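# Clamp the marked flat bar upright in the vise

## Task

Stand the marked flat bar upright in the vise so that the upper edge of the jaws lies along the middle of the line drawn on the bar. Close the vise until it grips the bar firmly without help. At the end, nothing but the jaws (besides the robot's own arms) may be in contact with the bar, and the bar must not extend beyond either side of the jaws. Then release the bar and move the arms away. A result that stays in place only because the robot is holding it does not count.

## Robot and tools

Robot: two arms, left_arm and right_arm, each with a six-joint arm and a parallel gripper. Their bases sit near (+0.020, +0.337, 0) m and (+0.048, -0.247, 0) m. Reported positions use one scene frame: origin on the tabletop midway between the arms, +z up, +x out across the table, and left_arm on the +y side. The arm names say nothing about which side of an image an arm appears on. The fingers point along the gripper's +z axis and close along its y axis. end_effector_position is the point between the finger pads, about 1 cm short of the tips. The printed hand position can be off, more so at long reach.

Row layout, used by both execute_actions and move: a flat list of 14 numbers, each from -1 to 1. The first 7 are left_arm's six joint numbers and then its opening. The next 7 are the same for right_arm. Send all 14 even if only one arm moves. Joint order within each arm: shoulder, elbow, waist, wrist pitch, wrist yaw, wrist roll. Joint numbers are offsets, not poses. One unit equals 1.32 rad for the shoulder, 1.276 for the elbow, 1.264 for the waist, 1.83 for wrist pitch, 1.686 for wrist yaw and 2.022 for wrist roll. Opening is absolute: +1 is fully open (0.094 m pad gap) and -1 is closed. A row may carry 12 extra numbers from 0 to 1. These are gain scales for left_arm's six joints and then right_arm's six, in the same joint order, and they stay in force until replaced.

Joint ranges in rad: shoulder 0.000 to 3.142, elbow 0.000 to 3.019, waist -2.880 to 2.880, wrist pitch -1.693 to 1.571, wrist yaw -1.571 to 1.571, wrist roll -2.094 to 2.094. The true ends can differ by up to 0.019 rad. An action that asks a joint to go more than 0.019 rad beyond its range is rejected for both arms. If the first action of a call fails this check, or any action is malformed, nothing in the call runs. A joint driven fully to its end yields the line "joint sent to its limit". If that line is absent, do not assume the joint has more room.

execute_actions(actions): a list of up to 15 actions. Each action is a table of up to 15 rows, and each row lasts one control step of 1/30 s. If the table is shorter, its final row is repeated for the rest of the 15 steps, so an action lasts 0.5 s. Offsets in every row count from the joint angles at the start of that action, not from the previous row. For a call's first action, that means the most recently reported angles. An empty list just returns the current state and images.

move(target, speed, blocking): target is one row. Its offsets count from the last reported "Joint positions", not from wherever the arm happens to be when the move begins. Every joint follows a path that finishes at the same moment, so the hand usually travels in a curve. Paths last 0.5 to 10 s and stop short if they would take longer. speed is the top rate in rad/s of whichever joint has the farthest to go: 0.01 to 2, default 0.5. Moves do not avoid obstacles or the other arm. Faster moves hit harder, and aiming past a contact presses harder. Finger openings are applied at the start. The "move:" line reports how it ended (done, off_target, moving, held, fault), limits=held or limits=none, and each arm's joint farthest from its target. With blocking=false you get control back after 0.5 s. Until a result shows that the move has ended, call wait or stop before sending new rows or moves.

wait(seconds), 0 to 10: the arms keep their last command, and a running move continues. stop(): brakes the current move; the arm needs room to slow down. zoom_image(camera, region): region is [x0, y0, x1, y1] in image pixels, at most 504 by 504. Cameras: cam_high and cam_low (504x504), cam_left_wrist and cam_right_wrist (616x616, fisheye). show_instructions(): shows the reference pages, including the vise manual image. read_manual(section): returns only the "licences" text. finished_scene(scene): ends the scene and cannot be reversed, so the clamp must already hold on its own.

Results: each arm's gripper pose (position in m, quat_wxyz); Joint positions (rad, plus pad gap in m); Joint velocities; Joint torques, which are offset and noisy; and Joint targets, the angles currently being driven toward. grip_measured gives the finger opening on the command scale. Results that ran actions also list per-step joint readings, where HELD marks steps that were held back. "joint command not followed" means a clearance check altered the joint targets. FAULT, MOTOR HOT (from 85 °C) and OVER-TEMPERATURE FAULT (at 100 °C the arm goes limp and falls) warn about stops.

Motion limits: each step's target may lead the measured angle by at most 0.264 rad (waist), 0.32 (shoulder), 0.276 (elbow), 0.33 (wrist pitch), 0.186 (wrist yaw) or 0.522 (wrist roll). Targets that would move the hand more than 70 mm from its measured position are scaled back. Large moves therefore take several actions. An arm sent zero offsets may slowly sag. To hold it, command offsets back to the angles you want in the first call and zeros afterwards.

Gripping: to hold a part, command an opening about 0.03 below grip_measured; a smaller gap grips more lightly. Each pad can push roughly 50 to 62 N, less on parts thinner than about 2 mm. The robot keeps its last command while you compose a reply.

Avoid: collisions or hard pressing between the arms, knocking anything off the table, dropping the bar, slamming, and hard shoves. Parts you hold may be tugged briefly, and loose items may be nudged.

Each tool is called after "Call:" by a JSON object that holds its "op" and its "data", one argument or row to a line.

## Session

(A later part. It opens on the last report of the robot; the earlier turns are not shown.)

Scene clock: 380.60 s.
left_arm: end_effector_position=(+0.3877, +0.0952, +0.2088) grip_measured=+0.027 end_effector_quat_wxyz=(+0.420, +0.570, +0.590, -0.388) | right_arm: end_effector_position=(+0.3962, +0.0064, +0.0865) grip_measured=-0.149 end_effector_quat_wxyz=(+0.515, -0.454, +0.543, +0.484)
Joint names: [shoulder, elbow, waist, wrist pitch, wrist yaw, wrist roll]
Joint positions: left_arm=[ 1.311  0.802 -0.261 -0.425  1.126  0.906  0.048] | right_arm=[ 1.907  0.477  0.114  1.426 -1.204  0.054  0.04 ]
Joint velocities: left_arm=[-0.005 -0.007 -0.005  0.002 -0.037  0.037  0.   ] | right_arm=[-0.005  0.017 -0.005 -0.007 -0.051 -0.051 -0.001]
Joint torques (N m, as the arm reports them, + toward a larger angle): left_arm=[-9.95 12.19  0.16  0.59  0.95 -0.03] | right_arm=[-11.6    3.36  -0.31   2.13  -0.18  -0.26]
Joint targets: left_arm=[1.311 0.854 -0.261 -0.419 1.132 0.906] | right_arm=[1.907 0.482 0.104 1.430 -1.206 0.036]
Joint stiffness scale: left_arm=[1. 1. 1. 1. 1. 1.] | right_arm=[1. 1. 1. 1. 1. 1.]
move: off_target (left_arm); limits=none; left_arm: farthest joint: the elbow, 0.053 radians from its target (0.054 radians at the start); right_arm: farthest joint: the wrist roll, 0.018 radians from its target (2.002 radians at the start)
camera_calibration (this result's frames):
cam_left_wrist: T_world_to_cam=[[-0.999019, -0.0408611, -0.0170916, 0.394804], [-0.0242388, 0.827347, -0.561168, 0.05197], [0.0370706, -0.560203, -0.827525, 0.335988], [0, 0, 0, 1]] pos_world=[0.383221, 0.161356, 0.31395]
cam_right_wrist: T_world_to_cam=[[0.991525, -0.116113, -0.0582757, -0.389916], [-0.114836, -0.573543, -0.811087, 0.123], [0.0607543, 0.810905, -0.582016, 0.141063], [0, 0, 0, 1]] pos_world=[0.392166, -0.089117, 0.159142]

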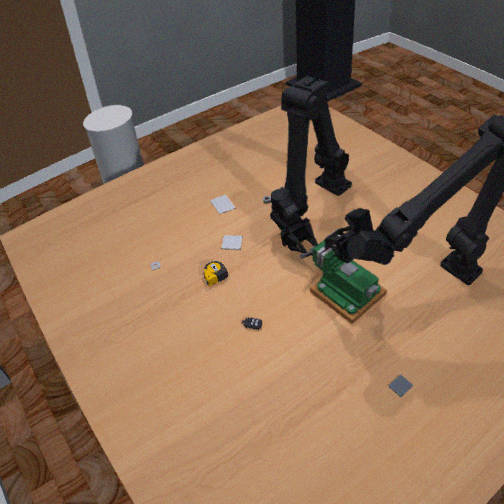

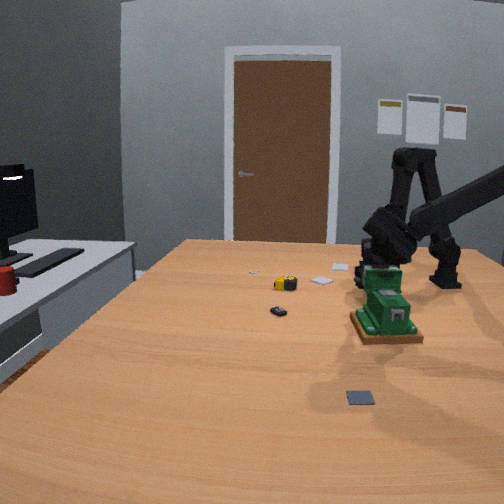

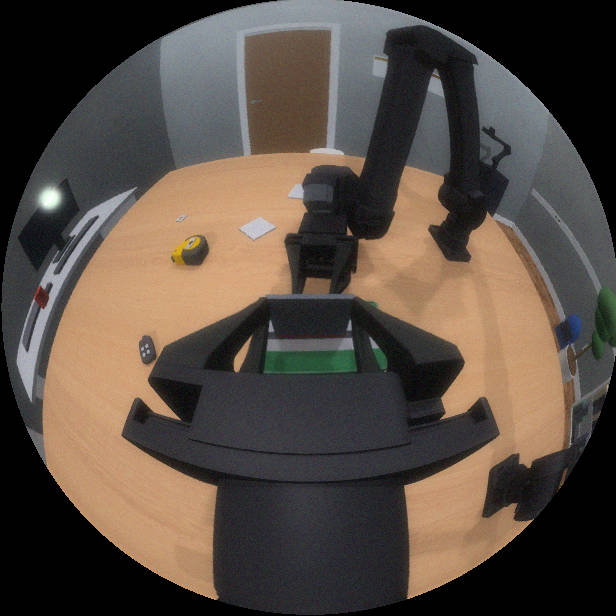

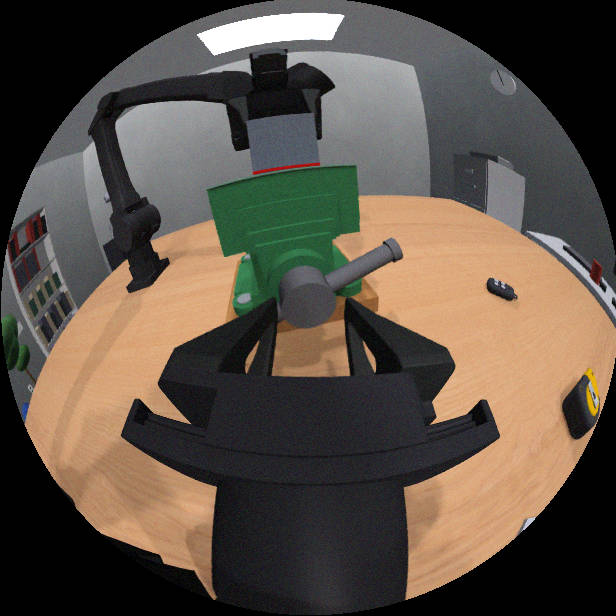

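Call:
{"op": "execute_actions", "data": {
  "actions": [
    [[0,0.025,0,0.003,0.002,0,-0.01, -0.012,0.004,0,0.002,0,0,-0.149],[0,0.025,0,0.003,0.002,0,-0.01, -0.018,0.004,0,0.002,0,0,-0.149],[0,0.025,0,0.003,0.002,0,-0.01, -0.022,0.004,0,0.002,0,0,-0.149],[0,0.025,0,0.003,0.002,0,-0.01, -0.026,0.004,0,0.002,0,0,-0.149],[0,0.025,0,0.003,0.002,0,-0.01, -0.030,0.004,0,0.002,0,0,-0.149],[0,0.025,0,0.003,0.002,0,-0.01, -0.034,0.004,0,0.002,0,0,-0.149],[0,0.025,0,0.003,0.002,0,-0.01, -0.038,0.004,0,0.002,0,0,-0.149],[0,0.025,0,0.003,0.002,0,-0.01, -0.042,0.004,0,0.002,0,0,-0.149],[0,0.025,0,0.003,0.002,0,-0.01, -0.045,0.004,0,0.002,0,0,-0.149],[0,0.025,0,0.003,0.002,0,-0.01, -0.047,0.004,0,0.002,0,0,-0.149]]
  ]
}}

Call:
{"op": "zoom_image", "data": {
  "camera": "cam_right_wrist",
  "region": [225, 150, 345, 220]
}}

Scene clock: 388.33 s.
left_arm: end_effector_position=(+0.3877, +0.0952, +0.2088) grip_measured=+0.027 end_effector_quat_wxyz=(+0.420, +0.570, +0.590, -0.388) | right_arm: end_effector_position=(+0.3978, +0.0068, +0.1037) grip_measured=-0.149 end_effector_quat_wxyz=(+0.529, -0.462, +0.528, +0.477)
Joint names: [shoulder, elbow, waist, wrist pitch, wrist yaw, wrist roll]
Joint positions: left_arm=[ 1.311  0.802 -0.261 -0.425  1.126  0.906  0.048] | right_arm=[ 1.862  0.477  0.114  1.426 -1.204  0.053  0.04 ]
Joint velocities: left_arm=[-0.015 -0.002 -0.015  0.002  0.007  0.037 -0.   ] | right_arm=[-0.005 -0.002 -0.015 -0.002 -0.081  0.037  0.   ]
Joint torques (N m, as the arm reports them, + toward a larger angle): left_arm=[-8.69 11.04 -0.22  0.93  0.84 -0.05] | right_arm=[-13.02   3.83   0.64   2.08  -0.08  -0.04]
Joint targets: left_arm=[1.311 0.834 -0.261 -0.419 1.130 0.906] | right_arm=[1.845 0.482 0.114 1.430 -1.204 0.054]
Joint stiffness scale: left_arm=[1. 1. 1. 1. 1. 1.] | right_arm=[1. 1. 1. 1. 1. 1.]
Step readings (joint positions):
0: left_arm=[1.311 0.802 -0.261 -0.425 1.126 0.906] | right_arm=[1.907 0.477 0.114 1.426 -1.204 0.053]
1: left_arm=[1.311 0.802 -0.261 -0.425 1.126 0.906] | right_arm=[1.907 0.477 0.114 1.426 -1.204 0.053]
2: left_arm=[1.311 0.802 -0.261 -0.425 1.126 0.906] | right_arm=[1.907 0.477 0.114 1.426 -1.204 0.053]
4: left_arm=[1.311 0.802 -0.261 -0.425 1.126 0.906] | right_arm=[1.906 0.477 0.114 1.426 -1.204 0.053]
8: left_arm=[1.311 0.802 -0.261 -0.425 1.126 0.906] | right_arm=[1.890 0.477 0.114 1.426 -1.204 0.053]
15: Joint positions above
camera_calibration (this result's frames):
cam_left_wrist: T_world_to_cam=[[-0.999019, -0.0408611, -0.0170916, 0.394804], [-0.0242388, 0.827347, -0.561168, 0.05197], [0.0370706, -0.560203, -0.827525, 0.335988], [0, 0, 0, 1]] pos_world=[0.383221, 0.161356, 0.31395]
cam_right_wrist: T_world_to_cam=[[0.993168, -0.115714, -0.0151169, -0.395547], [-0.0782813, -0.564541, -0.821684, 0.123858], [0.086546, 0.817254, -0.569742, 0.139087], [0, 0, 0, 1]] pos_world=[0.390503, -0.0895166, 0.175037]

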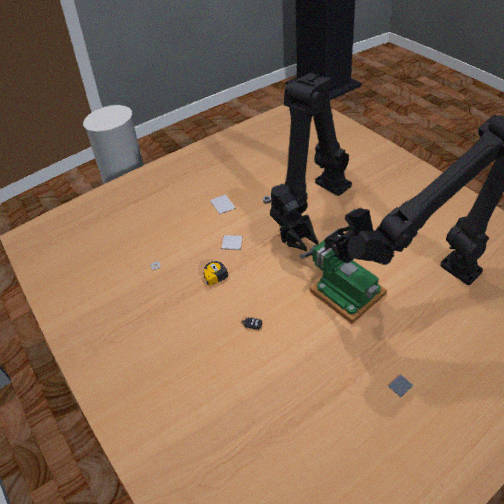

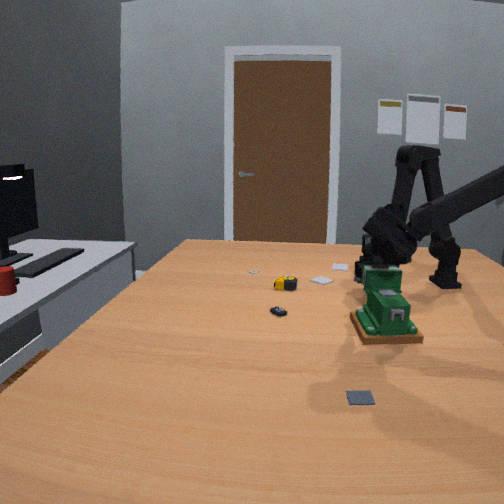

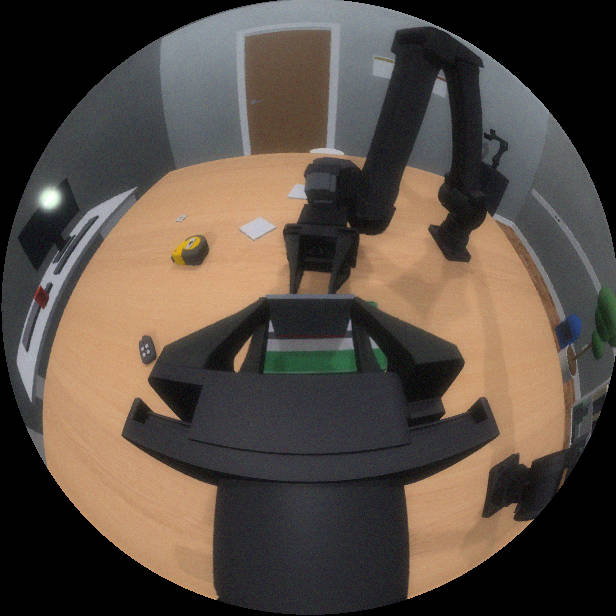

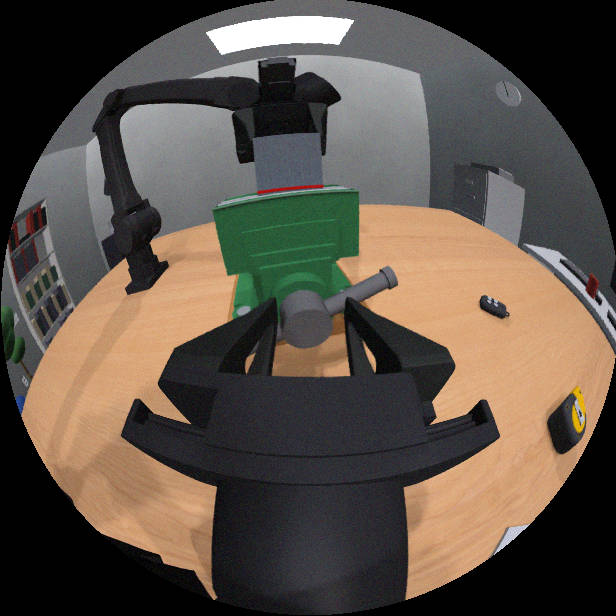

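Region (225, 150, 345, 220) of cam_right_wrist's 616x616 image, scaled by 4.200, with more detail than that image has; it fills the top 294 rows of this view, and the rest is white.

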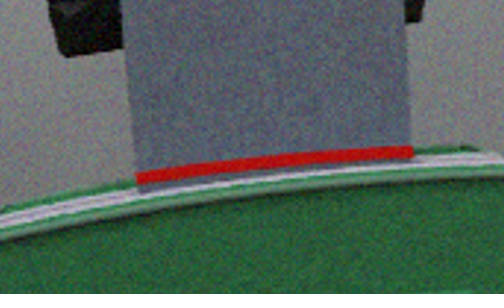

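Call:
{"op": "zoom_image", "data": {
  "camera": "cam_right_wrist",
  "region": [250, 175, 300, 205]
}}

Call:
{"op": "zoom_image", "data": {
  "camera": "cam_right_wrist",
  "region": [290, 172, 340, 202]
}}

Region (250, 175, 300, 205) of cam_right_wrist's 616x616 image, scaled by 10.080, with more detail than that image has; it fills the top 302 rows of this view, and the rest is white.

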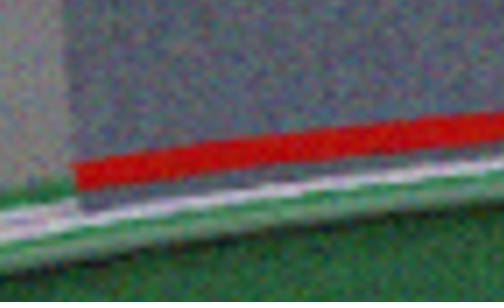

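Region (290, 172, 340, 202) of cam_right_wrist's 616x616 image, scaled by 10.080, with more detail than that image has; it fills the top 302 rows of this view, and the rest is white.

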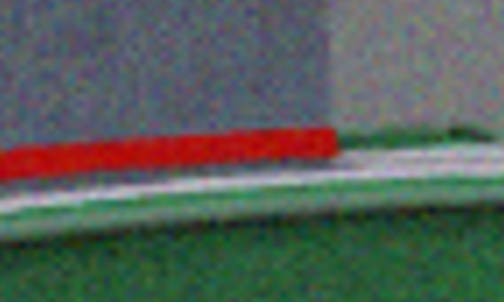

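Call:
{"op": "execute_actions", "data": {
  "actions": [
    [[0,0.015,0,0.003,0.002,0.003,-0.01, -0.006,0.004,0,0.002,0,0,-0.149],[0,0.008,0,0.003,0.002,0.005,-0.01, -0.006,0.004,0,0.002,0,0,-0.149],[0,0.004,0,0.003,0.002,0.007,-0.01, -0.006,0.004,0,0.002,0,0,-0.149],[0,0.002,0,0.003,0.002,0.009,-0.01, -0.006,0.004,0,0.002,0,0,-0.149],[0,0.001,0,0.003,0.002,0.010,-0.01, -0.006,0.004,0,0.002,0,0,-0.149],[0,0.0,0,0.003,0.002,0.0109,-0.01, -0.006,0.004,0,0.002,0,0,-0.149],[0,-0.0005,0,0.003,0.002,0.0109,-0.01, -0.006,0.004,0,0.002,0,0,-0.149]]
  ]
}}

Call:
{"op": "zoom_image", "data": {
  "camera": "cam_right_wrist",
  "region": [250, 170, 334, 205]
}}

Scene clock: 394.33 s.
left_arm: end_effector_position=(+0.3863, +0.0955, +0.2067) grip_measured=+0.027 end_effector_quat_wxyz=(+0.421, +0.573, +0.588, -0.387) | right_arm: end_effector_position=(+0.3978, +0.0068, +0.1037) grip_measured=-0.149 end_effector_quat_wxyz=(+0.529, -0.462, +0.528, +0.477)
Joint names: [shoulder, elbow, waist, wrist pitch, wrist yaw, wrist roll]
Joint positions: left_arm=[ 1.311  0.797 -0.261 -0.425  1.126  0.919  0.048] | right_arm=[ 1.862  0.477  0.114  1.426 -1.204  0.053  0.04 ]
Joint velocities: left_arm=[ 0.005 -0.002 -0.005 -0.007  0.007  0.037 -0.001] | right_arm=[ 0.005 -0.012 -0.005 -0.007 -0.007 -0.007 -0.   ]
Joint torques (N m, as the arm reports them, + toward a larger angle): left_arm=[-8.54  8.8   0.29  0.87  0.84  0.06] | right_arm=[-12.11   3.81   0.63   2.12  -0.08  -0.05]
Joint targets: left_arm=[1.311 0.801 -0.261 -0.419 1.130 0.928] | right_arm=[1.854 0.482 0.114 1.430 -1.204 0.053]
Joint stiffness scale: left_arm=[1. 1. 1. 1. 1. 1.] | right_arm=[1. 1. 1. 1. 1. 1.]
Step readings (joint positions):
0: left_arm=[1.311 0.802 -0.261 -0.425 1.126 0.906] | right_arm=[1.862 0.477 0.114 1.426 -1.204 0.053]
1: left_arm=[1.311 0.802 -0.261 -0.425 1.126 0.906] | right_arm=[1.862 0.477 0.114 1.426 -1.204 0.053]
2: left_arm=[1.311 0.802 -0.261 -0.425 1.126 0.906] | right_arm=[1.862 0.477 0.114 1.426 -1.204 0.053]
4: left_arm=[1.311 0.802 -0.261 -0.425 1.126 0.909] | right_arm=[1.862 0.477 0.114 1.426 -1.204 0.053]
8: left_arm=[1.311 0.800 -0.261 -0.425 1.126 0.916] | right_arm=[1.862 0.477 0.114 1.426 -1.204 0.053]
15: Joint positions above
camera_calibration (this result's frames):
cam_left_wrist: T_world_to_cam=[[-0.999036, -0.0362047, -0.0248179, 0.394461], [-0.0161146, 0.828438, -0.559849, 0.0469755], [0.0408293, -0.558909, -0.828223, 0.33307], [0, 0, 0, 1]] pos_world=[0.381238, 0.161521, 0.311945]
cam_right_wrist: T_world_to_cam=[[0.993168, -0.115714, -0.0151169, -0.395547], [-0.0782813, -0.564541, -0.821684, 0.123858], [0.086546, 0.817254, -0.569742, 0.139087], [0, 0, 0, 1]] pos_world=[0.390503, -0.0895166, 0.175037]

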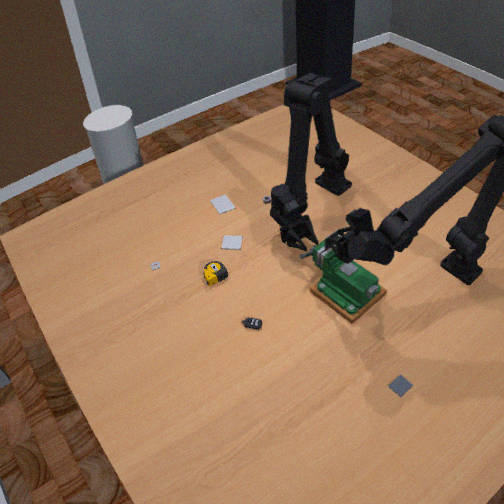

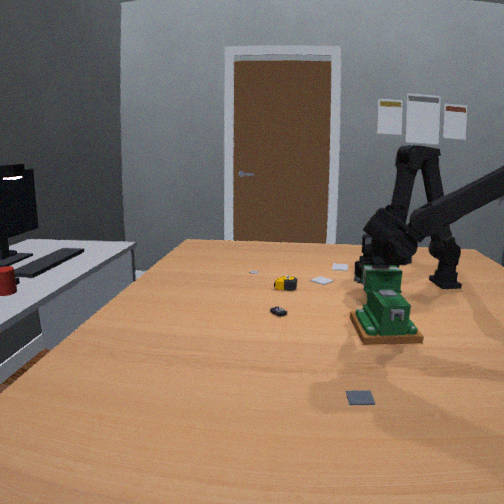

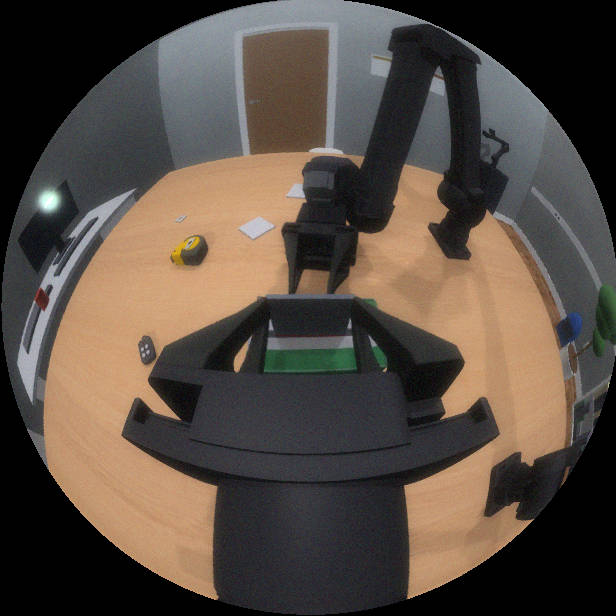

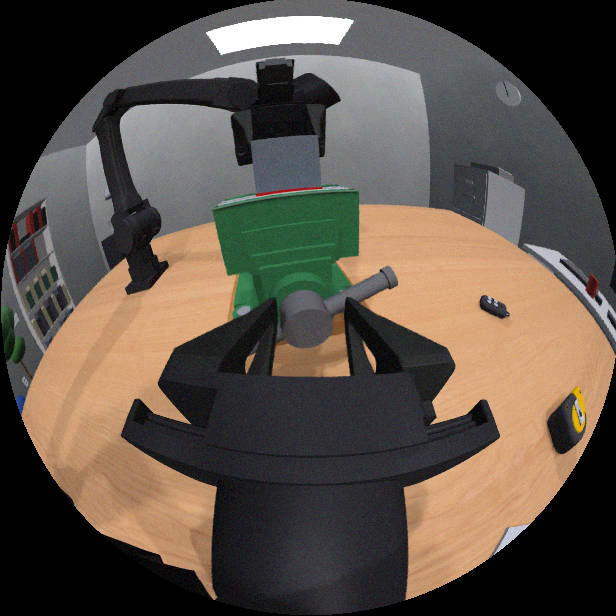

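Region (250, 170, 334, 205) of cam_right_wrist's 616x616 image, scaled by 6.000, with more detail than that image has; it fills the top 210 rows of this view, and the rest is white.

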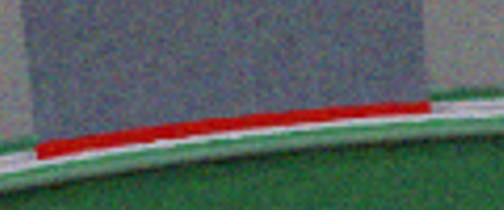

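Call:
{"op": "execute_actions", "data": {
  "actions": []
}}

Scene clock: 397.30 s.
left_arm: end_effector_position=(+0.3863, +0.0955, +0.2067) grip_measured=+0.027 end_effector_quat_wxyz=(+0.421, +0.573, +0.587, -0.386) | right_arm: end_effector_position=(+0.3978, +0.0068, +0.1037) grip_measured=-0.149 end_effector_quat_wxyz=(+0.529, -0.462, +0.528, +0.477)
Joint names: [shoulder, elbow, waist, wrist pitch, wrist yaw, wrist roll]
Joint positions: left_arm=[ 1.311  0.797 -0.261 -0.425  1.126  0.92   0.048] | right_arm=[ 1.862  0.477  0.114  1.426 -1.204  0.053  0.04 ]
Joint velocities: left_arm=[-0.015  0.007 -0.005 -0.017  0.022 -0.051 -0.001] | right_arm=[-0.005  0.007 -0.005 -0.012 -0.051  0.022  0.   ]
Joint torques (N m, as the arm reports them, + toward a larger angle): left_arm=[-9.37  8.73 -0.21  0.84  0.92  0.05] | right_arm=[-12.09   3.81   0.63   2.12  -0.08  -0.05]
Joint targets: left_arm=[1.311 0.801 -0.261 -0.419 1.130 0.928] | right_arm=[1.854 0.482 0.114 1.430 -1.204 0.053]
Joint stiffness scale: left_arm=[1. 1. 1. 1. 1. 1.] | right_arm=[1. 1. 1. 1. 1. 1.]
camera_calibration (this result's frames):
cam_left_wrist: T_world_to_cam=[[-0.999028, -0.0359393, -0.0255331, 0.39458], [-0.0154953, 0.828464, -0.559827, 0.0467294], [0.0412731, -0.558888, -0.828216, 0.332895], [0, 0, 0, 1]] pos_world=[0.381181, 0.161518, 0.311944]
cam_right_wrist: T_world_to_cam=[[0.993168, -0.115714, -0.0151169, -0.395547], [-0.0782813, -0.564541, -0.821684, 0.123858], [0.086546, 0.817254, -0.569742, 0.139087], [0, 0, 0, 1]] pos_world=[0.390503, -0.0895166, 0.175037]

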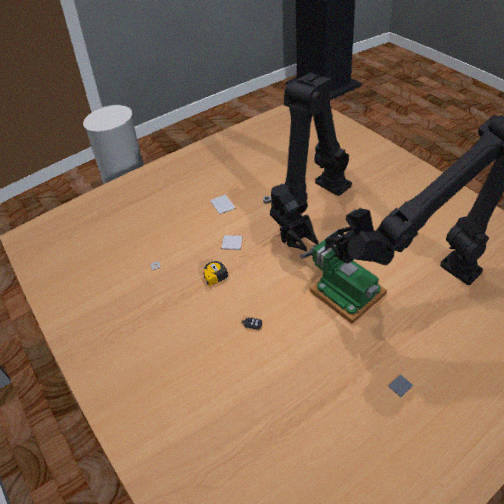

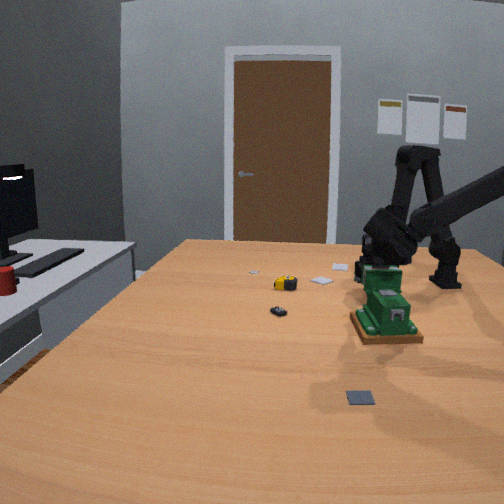

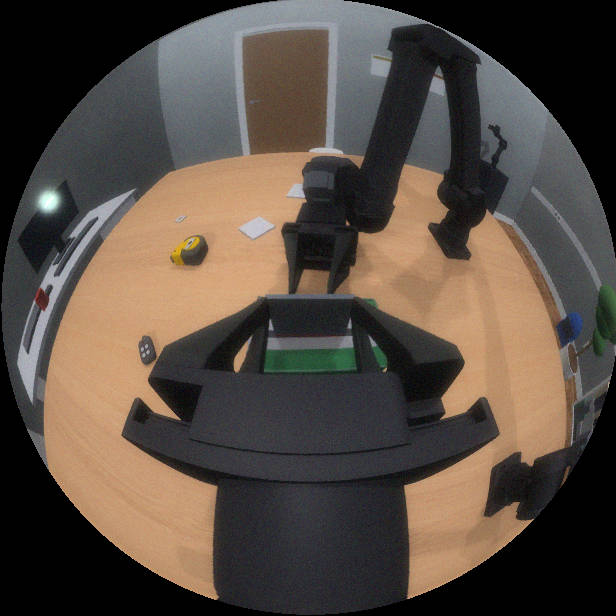

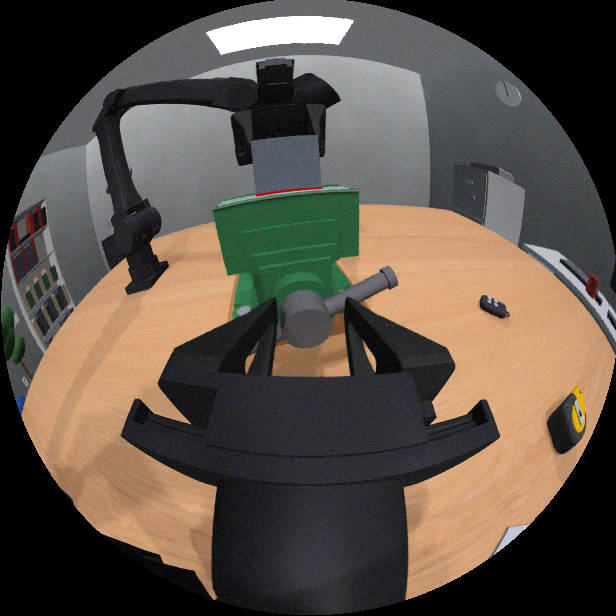

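Call:
{"op": "zoom_image", "data": {
  "camera": "cam_right_wrist",
  "region": [230, 165, 350, 215]
}}

Call:
{"op": "zoom_image", "data": {
  "camera": "cam_left_wrist",
  "region": [245, 300, 375, 360]
}}

Region (230, 165, 350, 215) of cam_right_wrist's 616x616 image, scaled by 4.200, with more detail than that image has; it fills the top 210 rows of this view, and the rest is white.

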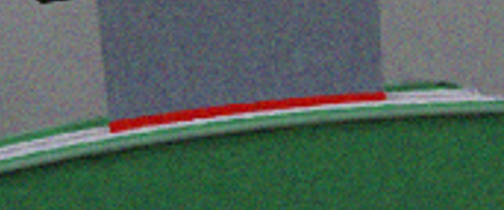

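Region (245, 300, 375, 360) of cam_left_wrist's 616x616 image, scaled by 3.877, with more detail than that image has; it fills the top 233 rows of this view, and the rest is white.

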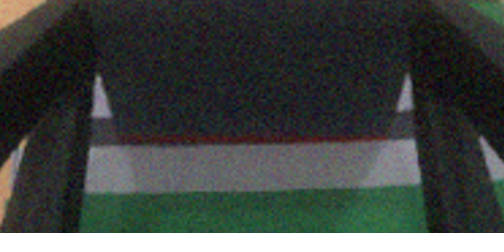

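Call:
{"op": "execute_actions", "data": {
  "actions": [
    [[0,0.0025,0,0.003,0.002,0.009,-0.01, -0.006,0.004,0,0.002,0,0,-0.149]]
  ]
}}

Scene clock: 402.43 s.
left_arm: end_effector_position=(+0.3863, +0.0955, +0.2067) grip_measured=+0.027 end_effector_quat_wxyz=(+0.423, +0.576, +0.585, -0.384) | right_arm: end_effector_position=(+0.3978, +0.0068, +0.1037) grip_measured=-0.149 end_effector_quat_wxyz=(+0.529, -0.462, +0.528, +0.477)
Joint names: [shoulder, elbow, waist, wrist pitch, wrist yaw, wrist roll]
Joint positions: left_arm=[ 1.311  0.797 -0.261 -0.425  1.126  0.929  0.048] | right_arm=[ 1.862  0.477  0.114  1.426 -1.204  0.053  0.04 ]
Joint velocities: left_arm=[-0.015  0.002  0.005 -0.027 -0.007 -0.037  0.001] | right_arm=[-0.015 -0.017 -0.015 -0.007 -0.037  0.022 -0.   ]
Joint torques (N m, as the arm reports them, + toward a larger angle): left_arm=[-9.72  8.7  -0.03  0.65  0.87  0.07] | right_arm=[-12.09   3.81   0.63   2.12  -0.08  -0.05]
Joint targets: left_arm=[1.311 0.800 -0.261 -0.419 1.130 0.938] | right_arm=[1.854 0.482 0.114 1.430 -1.204 0.053]
Joint stiffness scale: left_arm=[1. 1. 1. 1. 1. 1.] | right_arm=[1. 1. 1. 1. 1. 1.]
Step readings (joint positions):
0: left_arm=[1.311 0.797 -0.261 -0.425 1.126 0.920] | right_arm=[1.862 0.477 0.114 1.426 -1.204 0.053]
1: left_arm=[1.311 0.797 -0.261 -0.425 1.126 0.921] | right_arm=[1.862 0.477 0.114 1.426 -1.204 0.053]
2: left_arm=[1.311 0.797 -0.261 -0.425 1.126 0.923] | right_arm=[1.862 0.477 0.114 1.426 -1.204 0.053]
4: left_arm=[1.311 0.797 -0.261 -0.425 1.126 0.926] | right_arm=[1.862 0.477 0.114 1.426 -1.204 0.053]
8: left_arm=[1.311 0.797 -0.261 -0.425 1.126 0.928] | right_arm=[1.862 0.477 0.114 1.426 -1.204 0.053]
15: Joint positions above
camera_calibration (this result's frames):
cam_left_wrist: T_world_to_cam=[[-0.998873, -0.0326193, -0.0344717, 0.396051], [-0.00775529, 0.828779, -0.559522, 0.0436465], [0.0468207, -0.558624, -0.828098, 0.330703], [0, 0, 0, 1]] pos_world=[0.38046, 0.161484, 0.311928]
cam_right_wrist: T_world_to_cam=[[0.993168, -0.115714, -0.0151169, -0.395547], [-0.0782813, -0.564541, -0.821684, 0.123858], [0.086546, 0.817254, -0.569742, 0.139087], [0, 0, 0, 1]] pos_world=[0.390503, -0.0895166, 0.175037]

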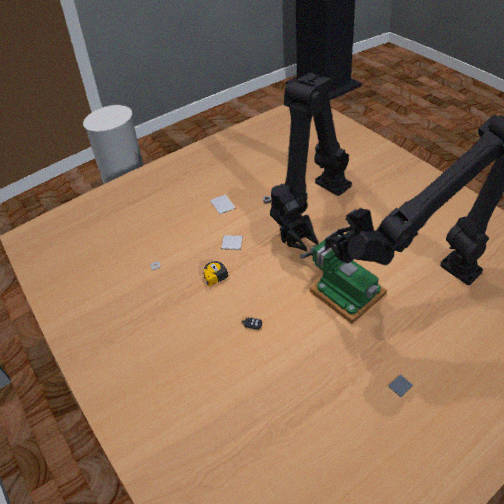

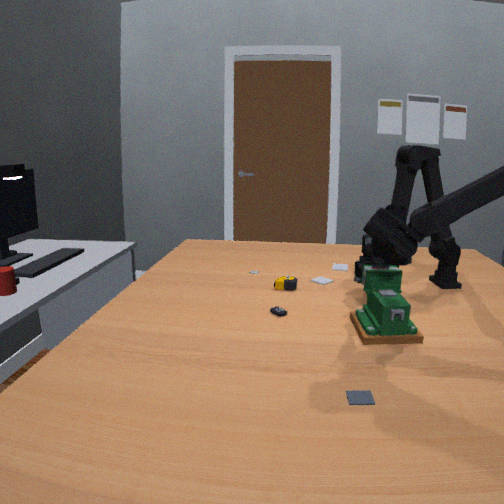

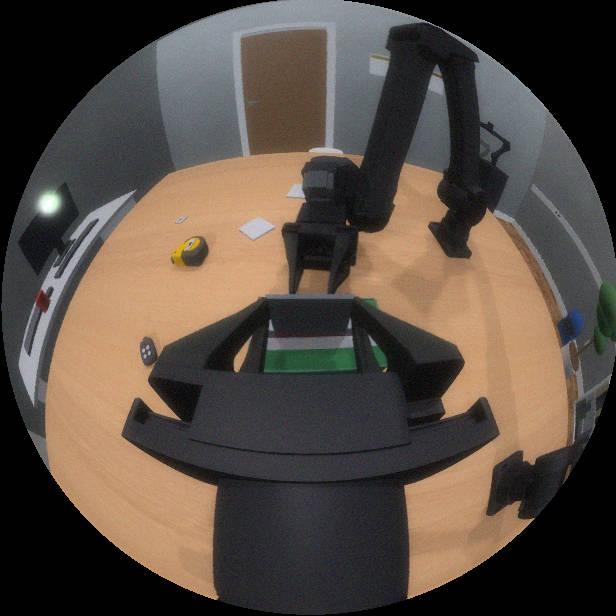

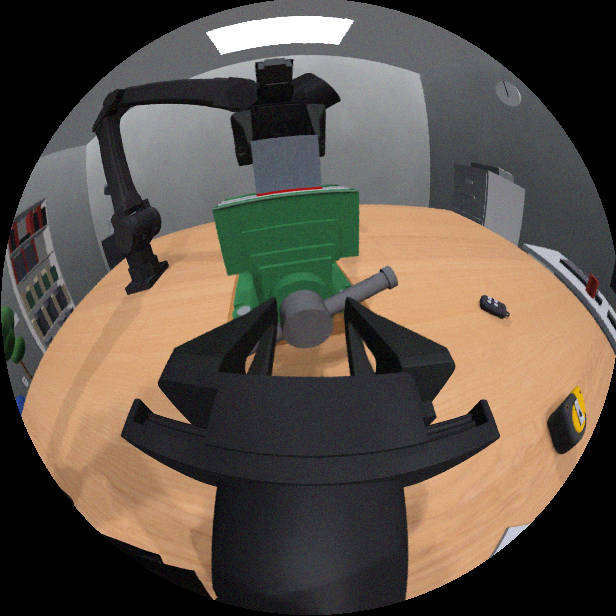

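Call:
{"op": "execute_actions", "data": {
  "actions": [
    [[0,0.001,0,0.003,0.002,0.004,-0.01, -0.006,0.004,0,0.002,0,0,-0.149]]
  ]
}}

Call:
{"op": "zoom_image", "data": {
  "camera": "cam_right_wrist",
  "region": [230, 165, 350, 215]
}}

Scene clock: 403.57 s.
left_arm: end_effector_position=(+0.3863, +0.0955, +0.2067) grip_measured=+0.027 end_effector_quat_wxyz=(+0.423, +0.576, +0.585, -0.384) | right_arm: end_effector_position=(+0.3978, +0.0068, +0.1037) grip_measured=-0.149 end_effector_quat_wxyz=(+0.529, -0.462, +0.528, +0.477)
Joint names: [shoulder, elbow, waist, wrist pitch, wrist yaw, wrist roll]
Joint positions: left_arm=[ 1.311  0.797 -0.261 -0.425  1.126  0.93   0.048] | right_arm=[ 1.862  0.477  0.114  1.426 -1.204  0.053  0.04 ]
Joint velocities: left_arm=[-0.005 -0.022 -0.015  0.012  0.007 -0.007  0.001] | right_arm=[-0.005  0.002 -0.005  0.012 -0.022  0.022 -0.001]
Joint torques (N m, as the arm reports them, + toward a larger angle): left_arm=[-9.67  8.66 -0.1   0.88  0.93  0.06] | right_arm=[-12.08   3.81   0.61   2.12  -0.08  -0.04]
Joint targets: left_arm=[1.311 0.798 -0.261 -0.419 1.130 0.938] | right_arm=[1.854 0.482 0.114 1.430 -1.204 0.053]
Joint stiffness scale: left_arm=[1. 1. 1. 1. 1. 1.] | right_arm=[1. 1. 1. 1. 1. 1.]
Step readings (joint positions):
0: left_arm=[1.311 0.797 -0.261 -0.425 1.126 0.930] | right_arm=[1.862 0.477 0.114 1.426 -1.204 0.053]
1: left_arm=[1.311 0.797 -0.261 -0.425 1.126 0.930] | right_arm=[1.862 0.477 0.114 1.426 -1.204 0.053]
2: left_arm=[1.311 0.797 -0.261 -0.425 1.126 0.930] | right_arm=[1.862 0.477 0.114 1.426 -1.204 0.053]
4: left_arm=[1.311 0.797 -0.261 -0.425 1.126 0.930] | right_arm=[1.862 0.477 0.114 1.426 -1.204 0.053]
8: left_arm=[1.311 0.797 -0.261 -0.425 1.126 0.930] | right_arm=[1.862 0.477 0.114 1.426 -1.204 0.053]
15: Joint positions above
camera_calibration (this result's frames):
cam_left_wrist: T_world_to_cam=[[-0.998865, -0.0324865, -0.0348292, 0.396109], [-0.00744573, 0.828791, -0.559509, 0.043523], [0.0470426, -0.558614, -0.828092, 0.330615], [0, 0, 0, 1]] pos_world=[0.380431, 0.161483, 0.311927]
cam_right_wrist: T_world_to_cam=[[0.993168, -0.115714, -0.0151169, -0.395547], [-0.0782813, -0.564541, -0.821684, 0.123858], [0.086546, 0.817254, -0.569742, 0.139087], [0, 0, 0, 1]] pos_world=[0.390503, -0.0895166, 0.175037]

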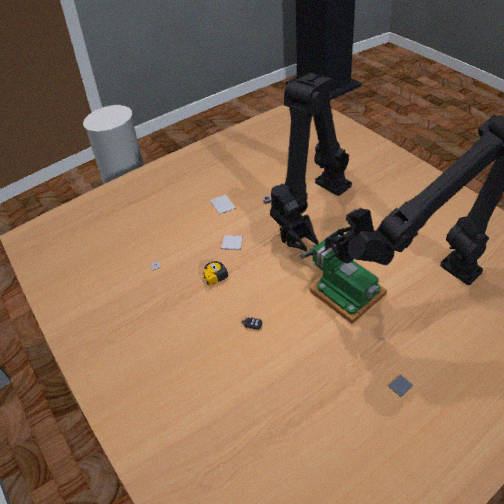

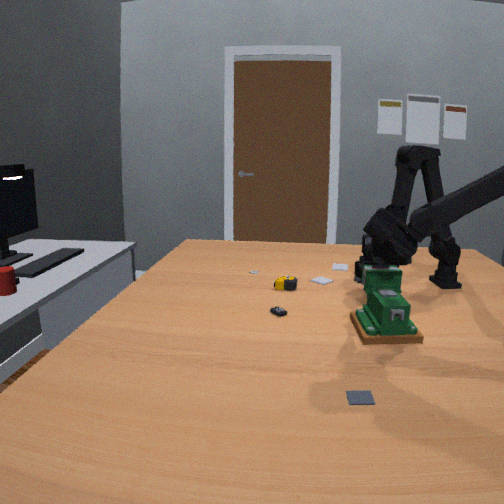

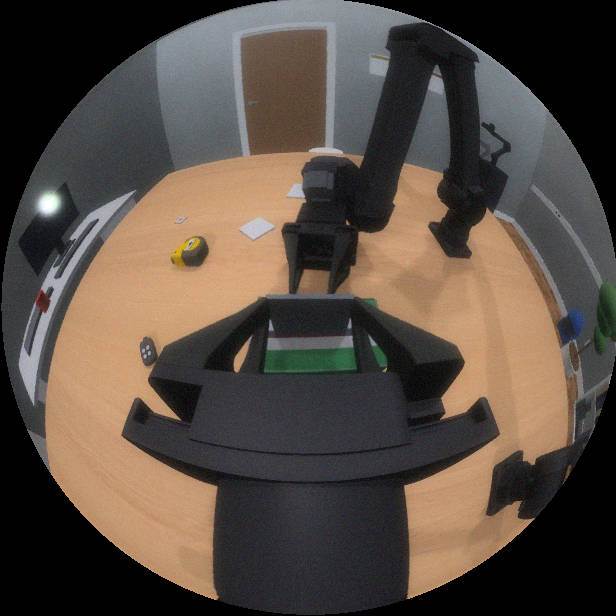

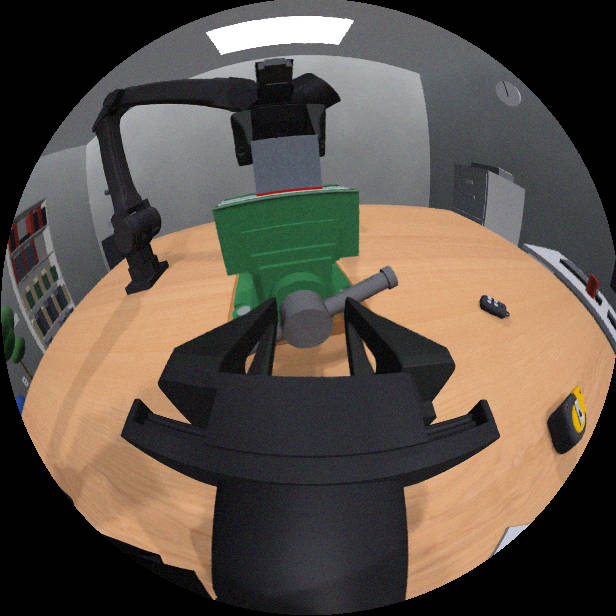

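Region (230, 165, 350, 215) of cam_right_wrist's 616x616 image, scaled by 4.200, with more detail than that image has; it fills the top 210 rows of this view, and the rest is white.

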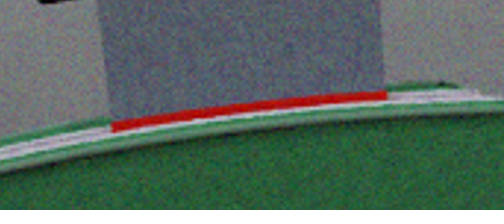

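Call:
{"op": "execute_actions", "data": {
  "actions": [
    [[0,-0.002,0,0.003,0.002,0.004,-0.01, -0.006,0.004,0,0.002,0,0,-0.149],[0,-0.002,0,0.003,0.002,0.004,-0.01, -0.006,0.004,0,0.002,0,0,-0.149],[0,0.0027,0,0.003,0.002,0.004,-0.01, -0.006,0.004,0,0.002,0,0,-0.149]]
  ]
}}

Scene clock: 406.67 s.
left_arm: end_effector_position=(+0.3856, +0.0956, +0.2058) grip_measured=+0.027 end_effector_quat_wxyz=(+0.422, +0.576, +0.585, -0.385) | right_arm: end_effector_position=(+0.3978, +0.0068, +0.1037) grip_measured=-0.149 end_effector_quat_wxyz=(+0.529, -0.462, +0.528, +0.477)
Joint names: [shoulder, elbow, waist, wrist pitch, wrist yaw, wrist roll]
Joint positions: left_arm=[ 1.311  0.795 -0.261 -0.425  1.126  0.93   0.048] | right_arm=[ 1.862  0.477  0.114  1.426 -1.204  0.053  0.04 ]
Joint velocities: left_arm=[-0.015 -0.002 -0.015  0.012  0.051  0.051 -0.001] | right_arm=[-0.005 -0.012 -0.005  0.007  0.037 -0.066  0.   ]
Joint torques (N m, as the arm reports them, + toward a larger angle): left_arm=[-9.28  8.86  0.84  0.71  0.86  0.  ] | right_arm=[-12.09   3.81   0.67   2.11  -0.08  -0.05]
Joint targets: left_arm=[1.311 0.800 -0.261 -0.419 1.130 0.938] | right_arm=[1.854 0.482 0.114 1.430 -1.204 0.053]
Joint stiffness scale: left_arm=[1. 1. 1. 1. 1. 1.] | right_arm=[1. 1. 1. 1. 1. 1.]
Step readings (joint positions):
0: left_arm=[1.311 0.797 -0.261 -0.425 1.126 0.930] | right_arm=[1.862 0.477 0.114 1.426 -1.204 0.053]
1: left_arm=[1.311 0.796 -0.261 -0.425 1.126 0.930] | right_arm=[1.862 0.477 0.114 1.426 -1.204 0.053]
2: left_arm=[1.311 0.795 -0.261 -0.425 1.126 0.930] | right_arm=[1.862 0.477 0.114 1.426 -1.204 0.053]
4: left_arm=[1.311 0.795 -0.261 -0.425 1.126 0.930] | right_arm=[1.862 0.477 0.114 1.426 -1.204 0.053]
8: left_arm=[1.311 0.795 -0.261 -0.425 1.126 0.930] | right_arm=[1.862 0.477 0.114 1.426 -1.204 0.053]
15: Joint positions above
camera_calibration (this result's frames):
cam_left_wrist: T_world_to_cam=[[-0.99894, -0.0324697, -0.0326136, 0.394966], [-0.00869528, 0.829069, -0.559078, 0.0432204], [0.0451921, -0.558202, -0.828473, 0.33069], [0, 0, 0, 1]] pos_world=[0.379978, 0.161584, 0.311013]
cam_right_wrist: T_world_to_cam=[[0.993168, -0.115714, -0.0151169, -0.395547], [-0.0782813, -0.564541, -0.821684, 0.123858], [0.086546, 0.817254, -0.569742, 0.139087], [0, 0, 0, 1]] pos_world=[0.390503, -0.0895166, 0.175037]

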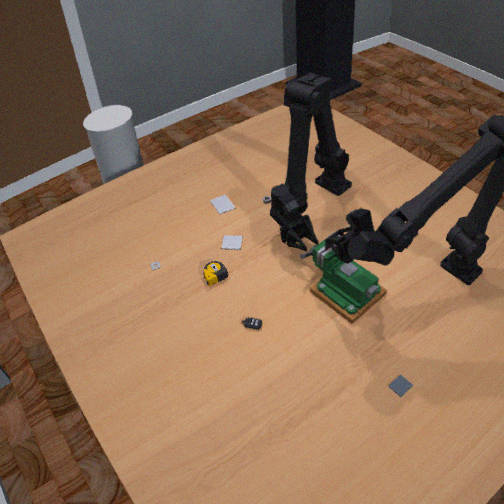

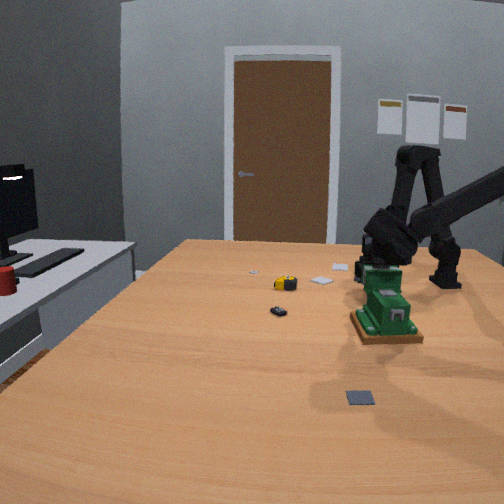

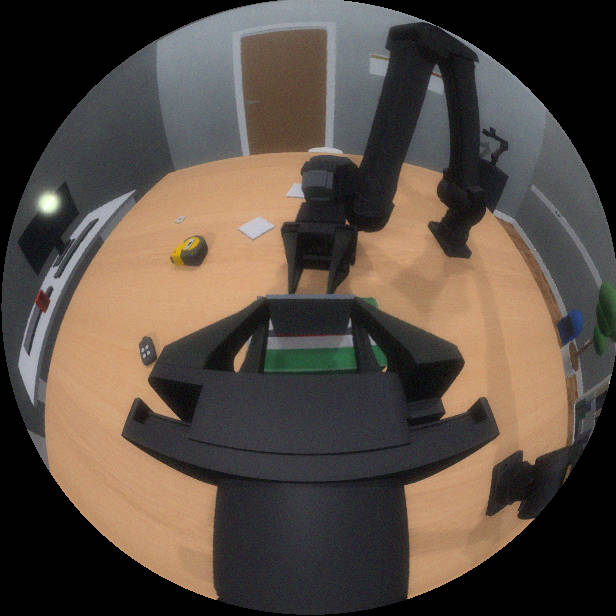

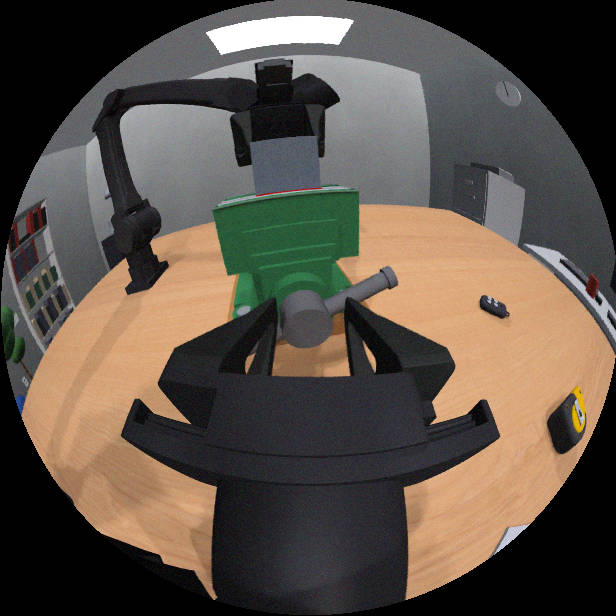

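Call:
{"op": "zoom_image", "data": {
  "camera": "cam_right_wrist",
  "region": [230, 165, 350, 215]
}}

Call:
{"op": "zoom_image", "data": {
  "camera": "cam_left_wrist",
  "region": [245, 300, 375, 360]
}}

Region (230, 165, 350, 215) of cam_right_wrist's 616x616 image, scaled by 4.200, with more detail than that image has; it fills the top 210 rows of this view, and the rest is white.

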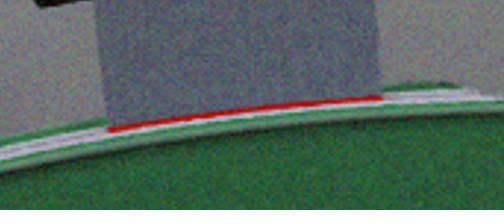

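Region (245, 300, 375, 360) of cam_left_wrist's 616x616 image, scaled by 3.877, with more detail than that image has; it fills the top 233 rows of this view, and the rest is white.

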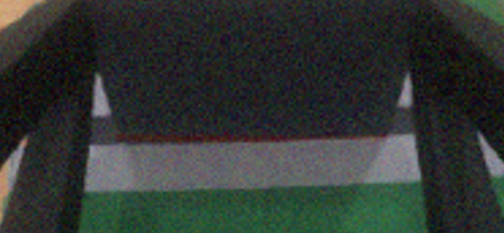

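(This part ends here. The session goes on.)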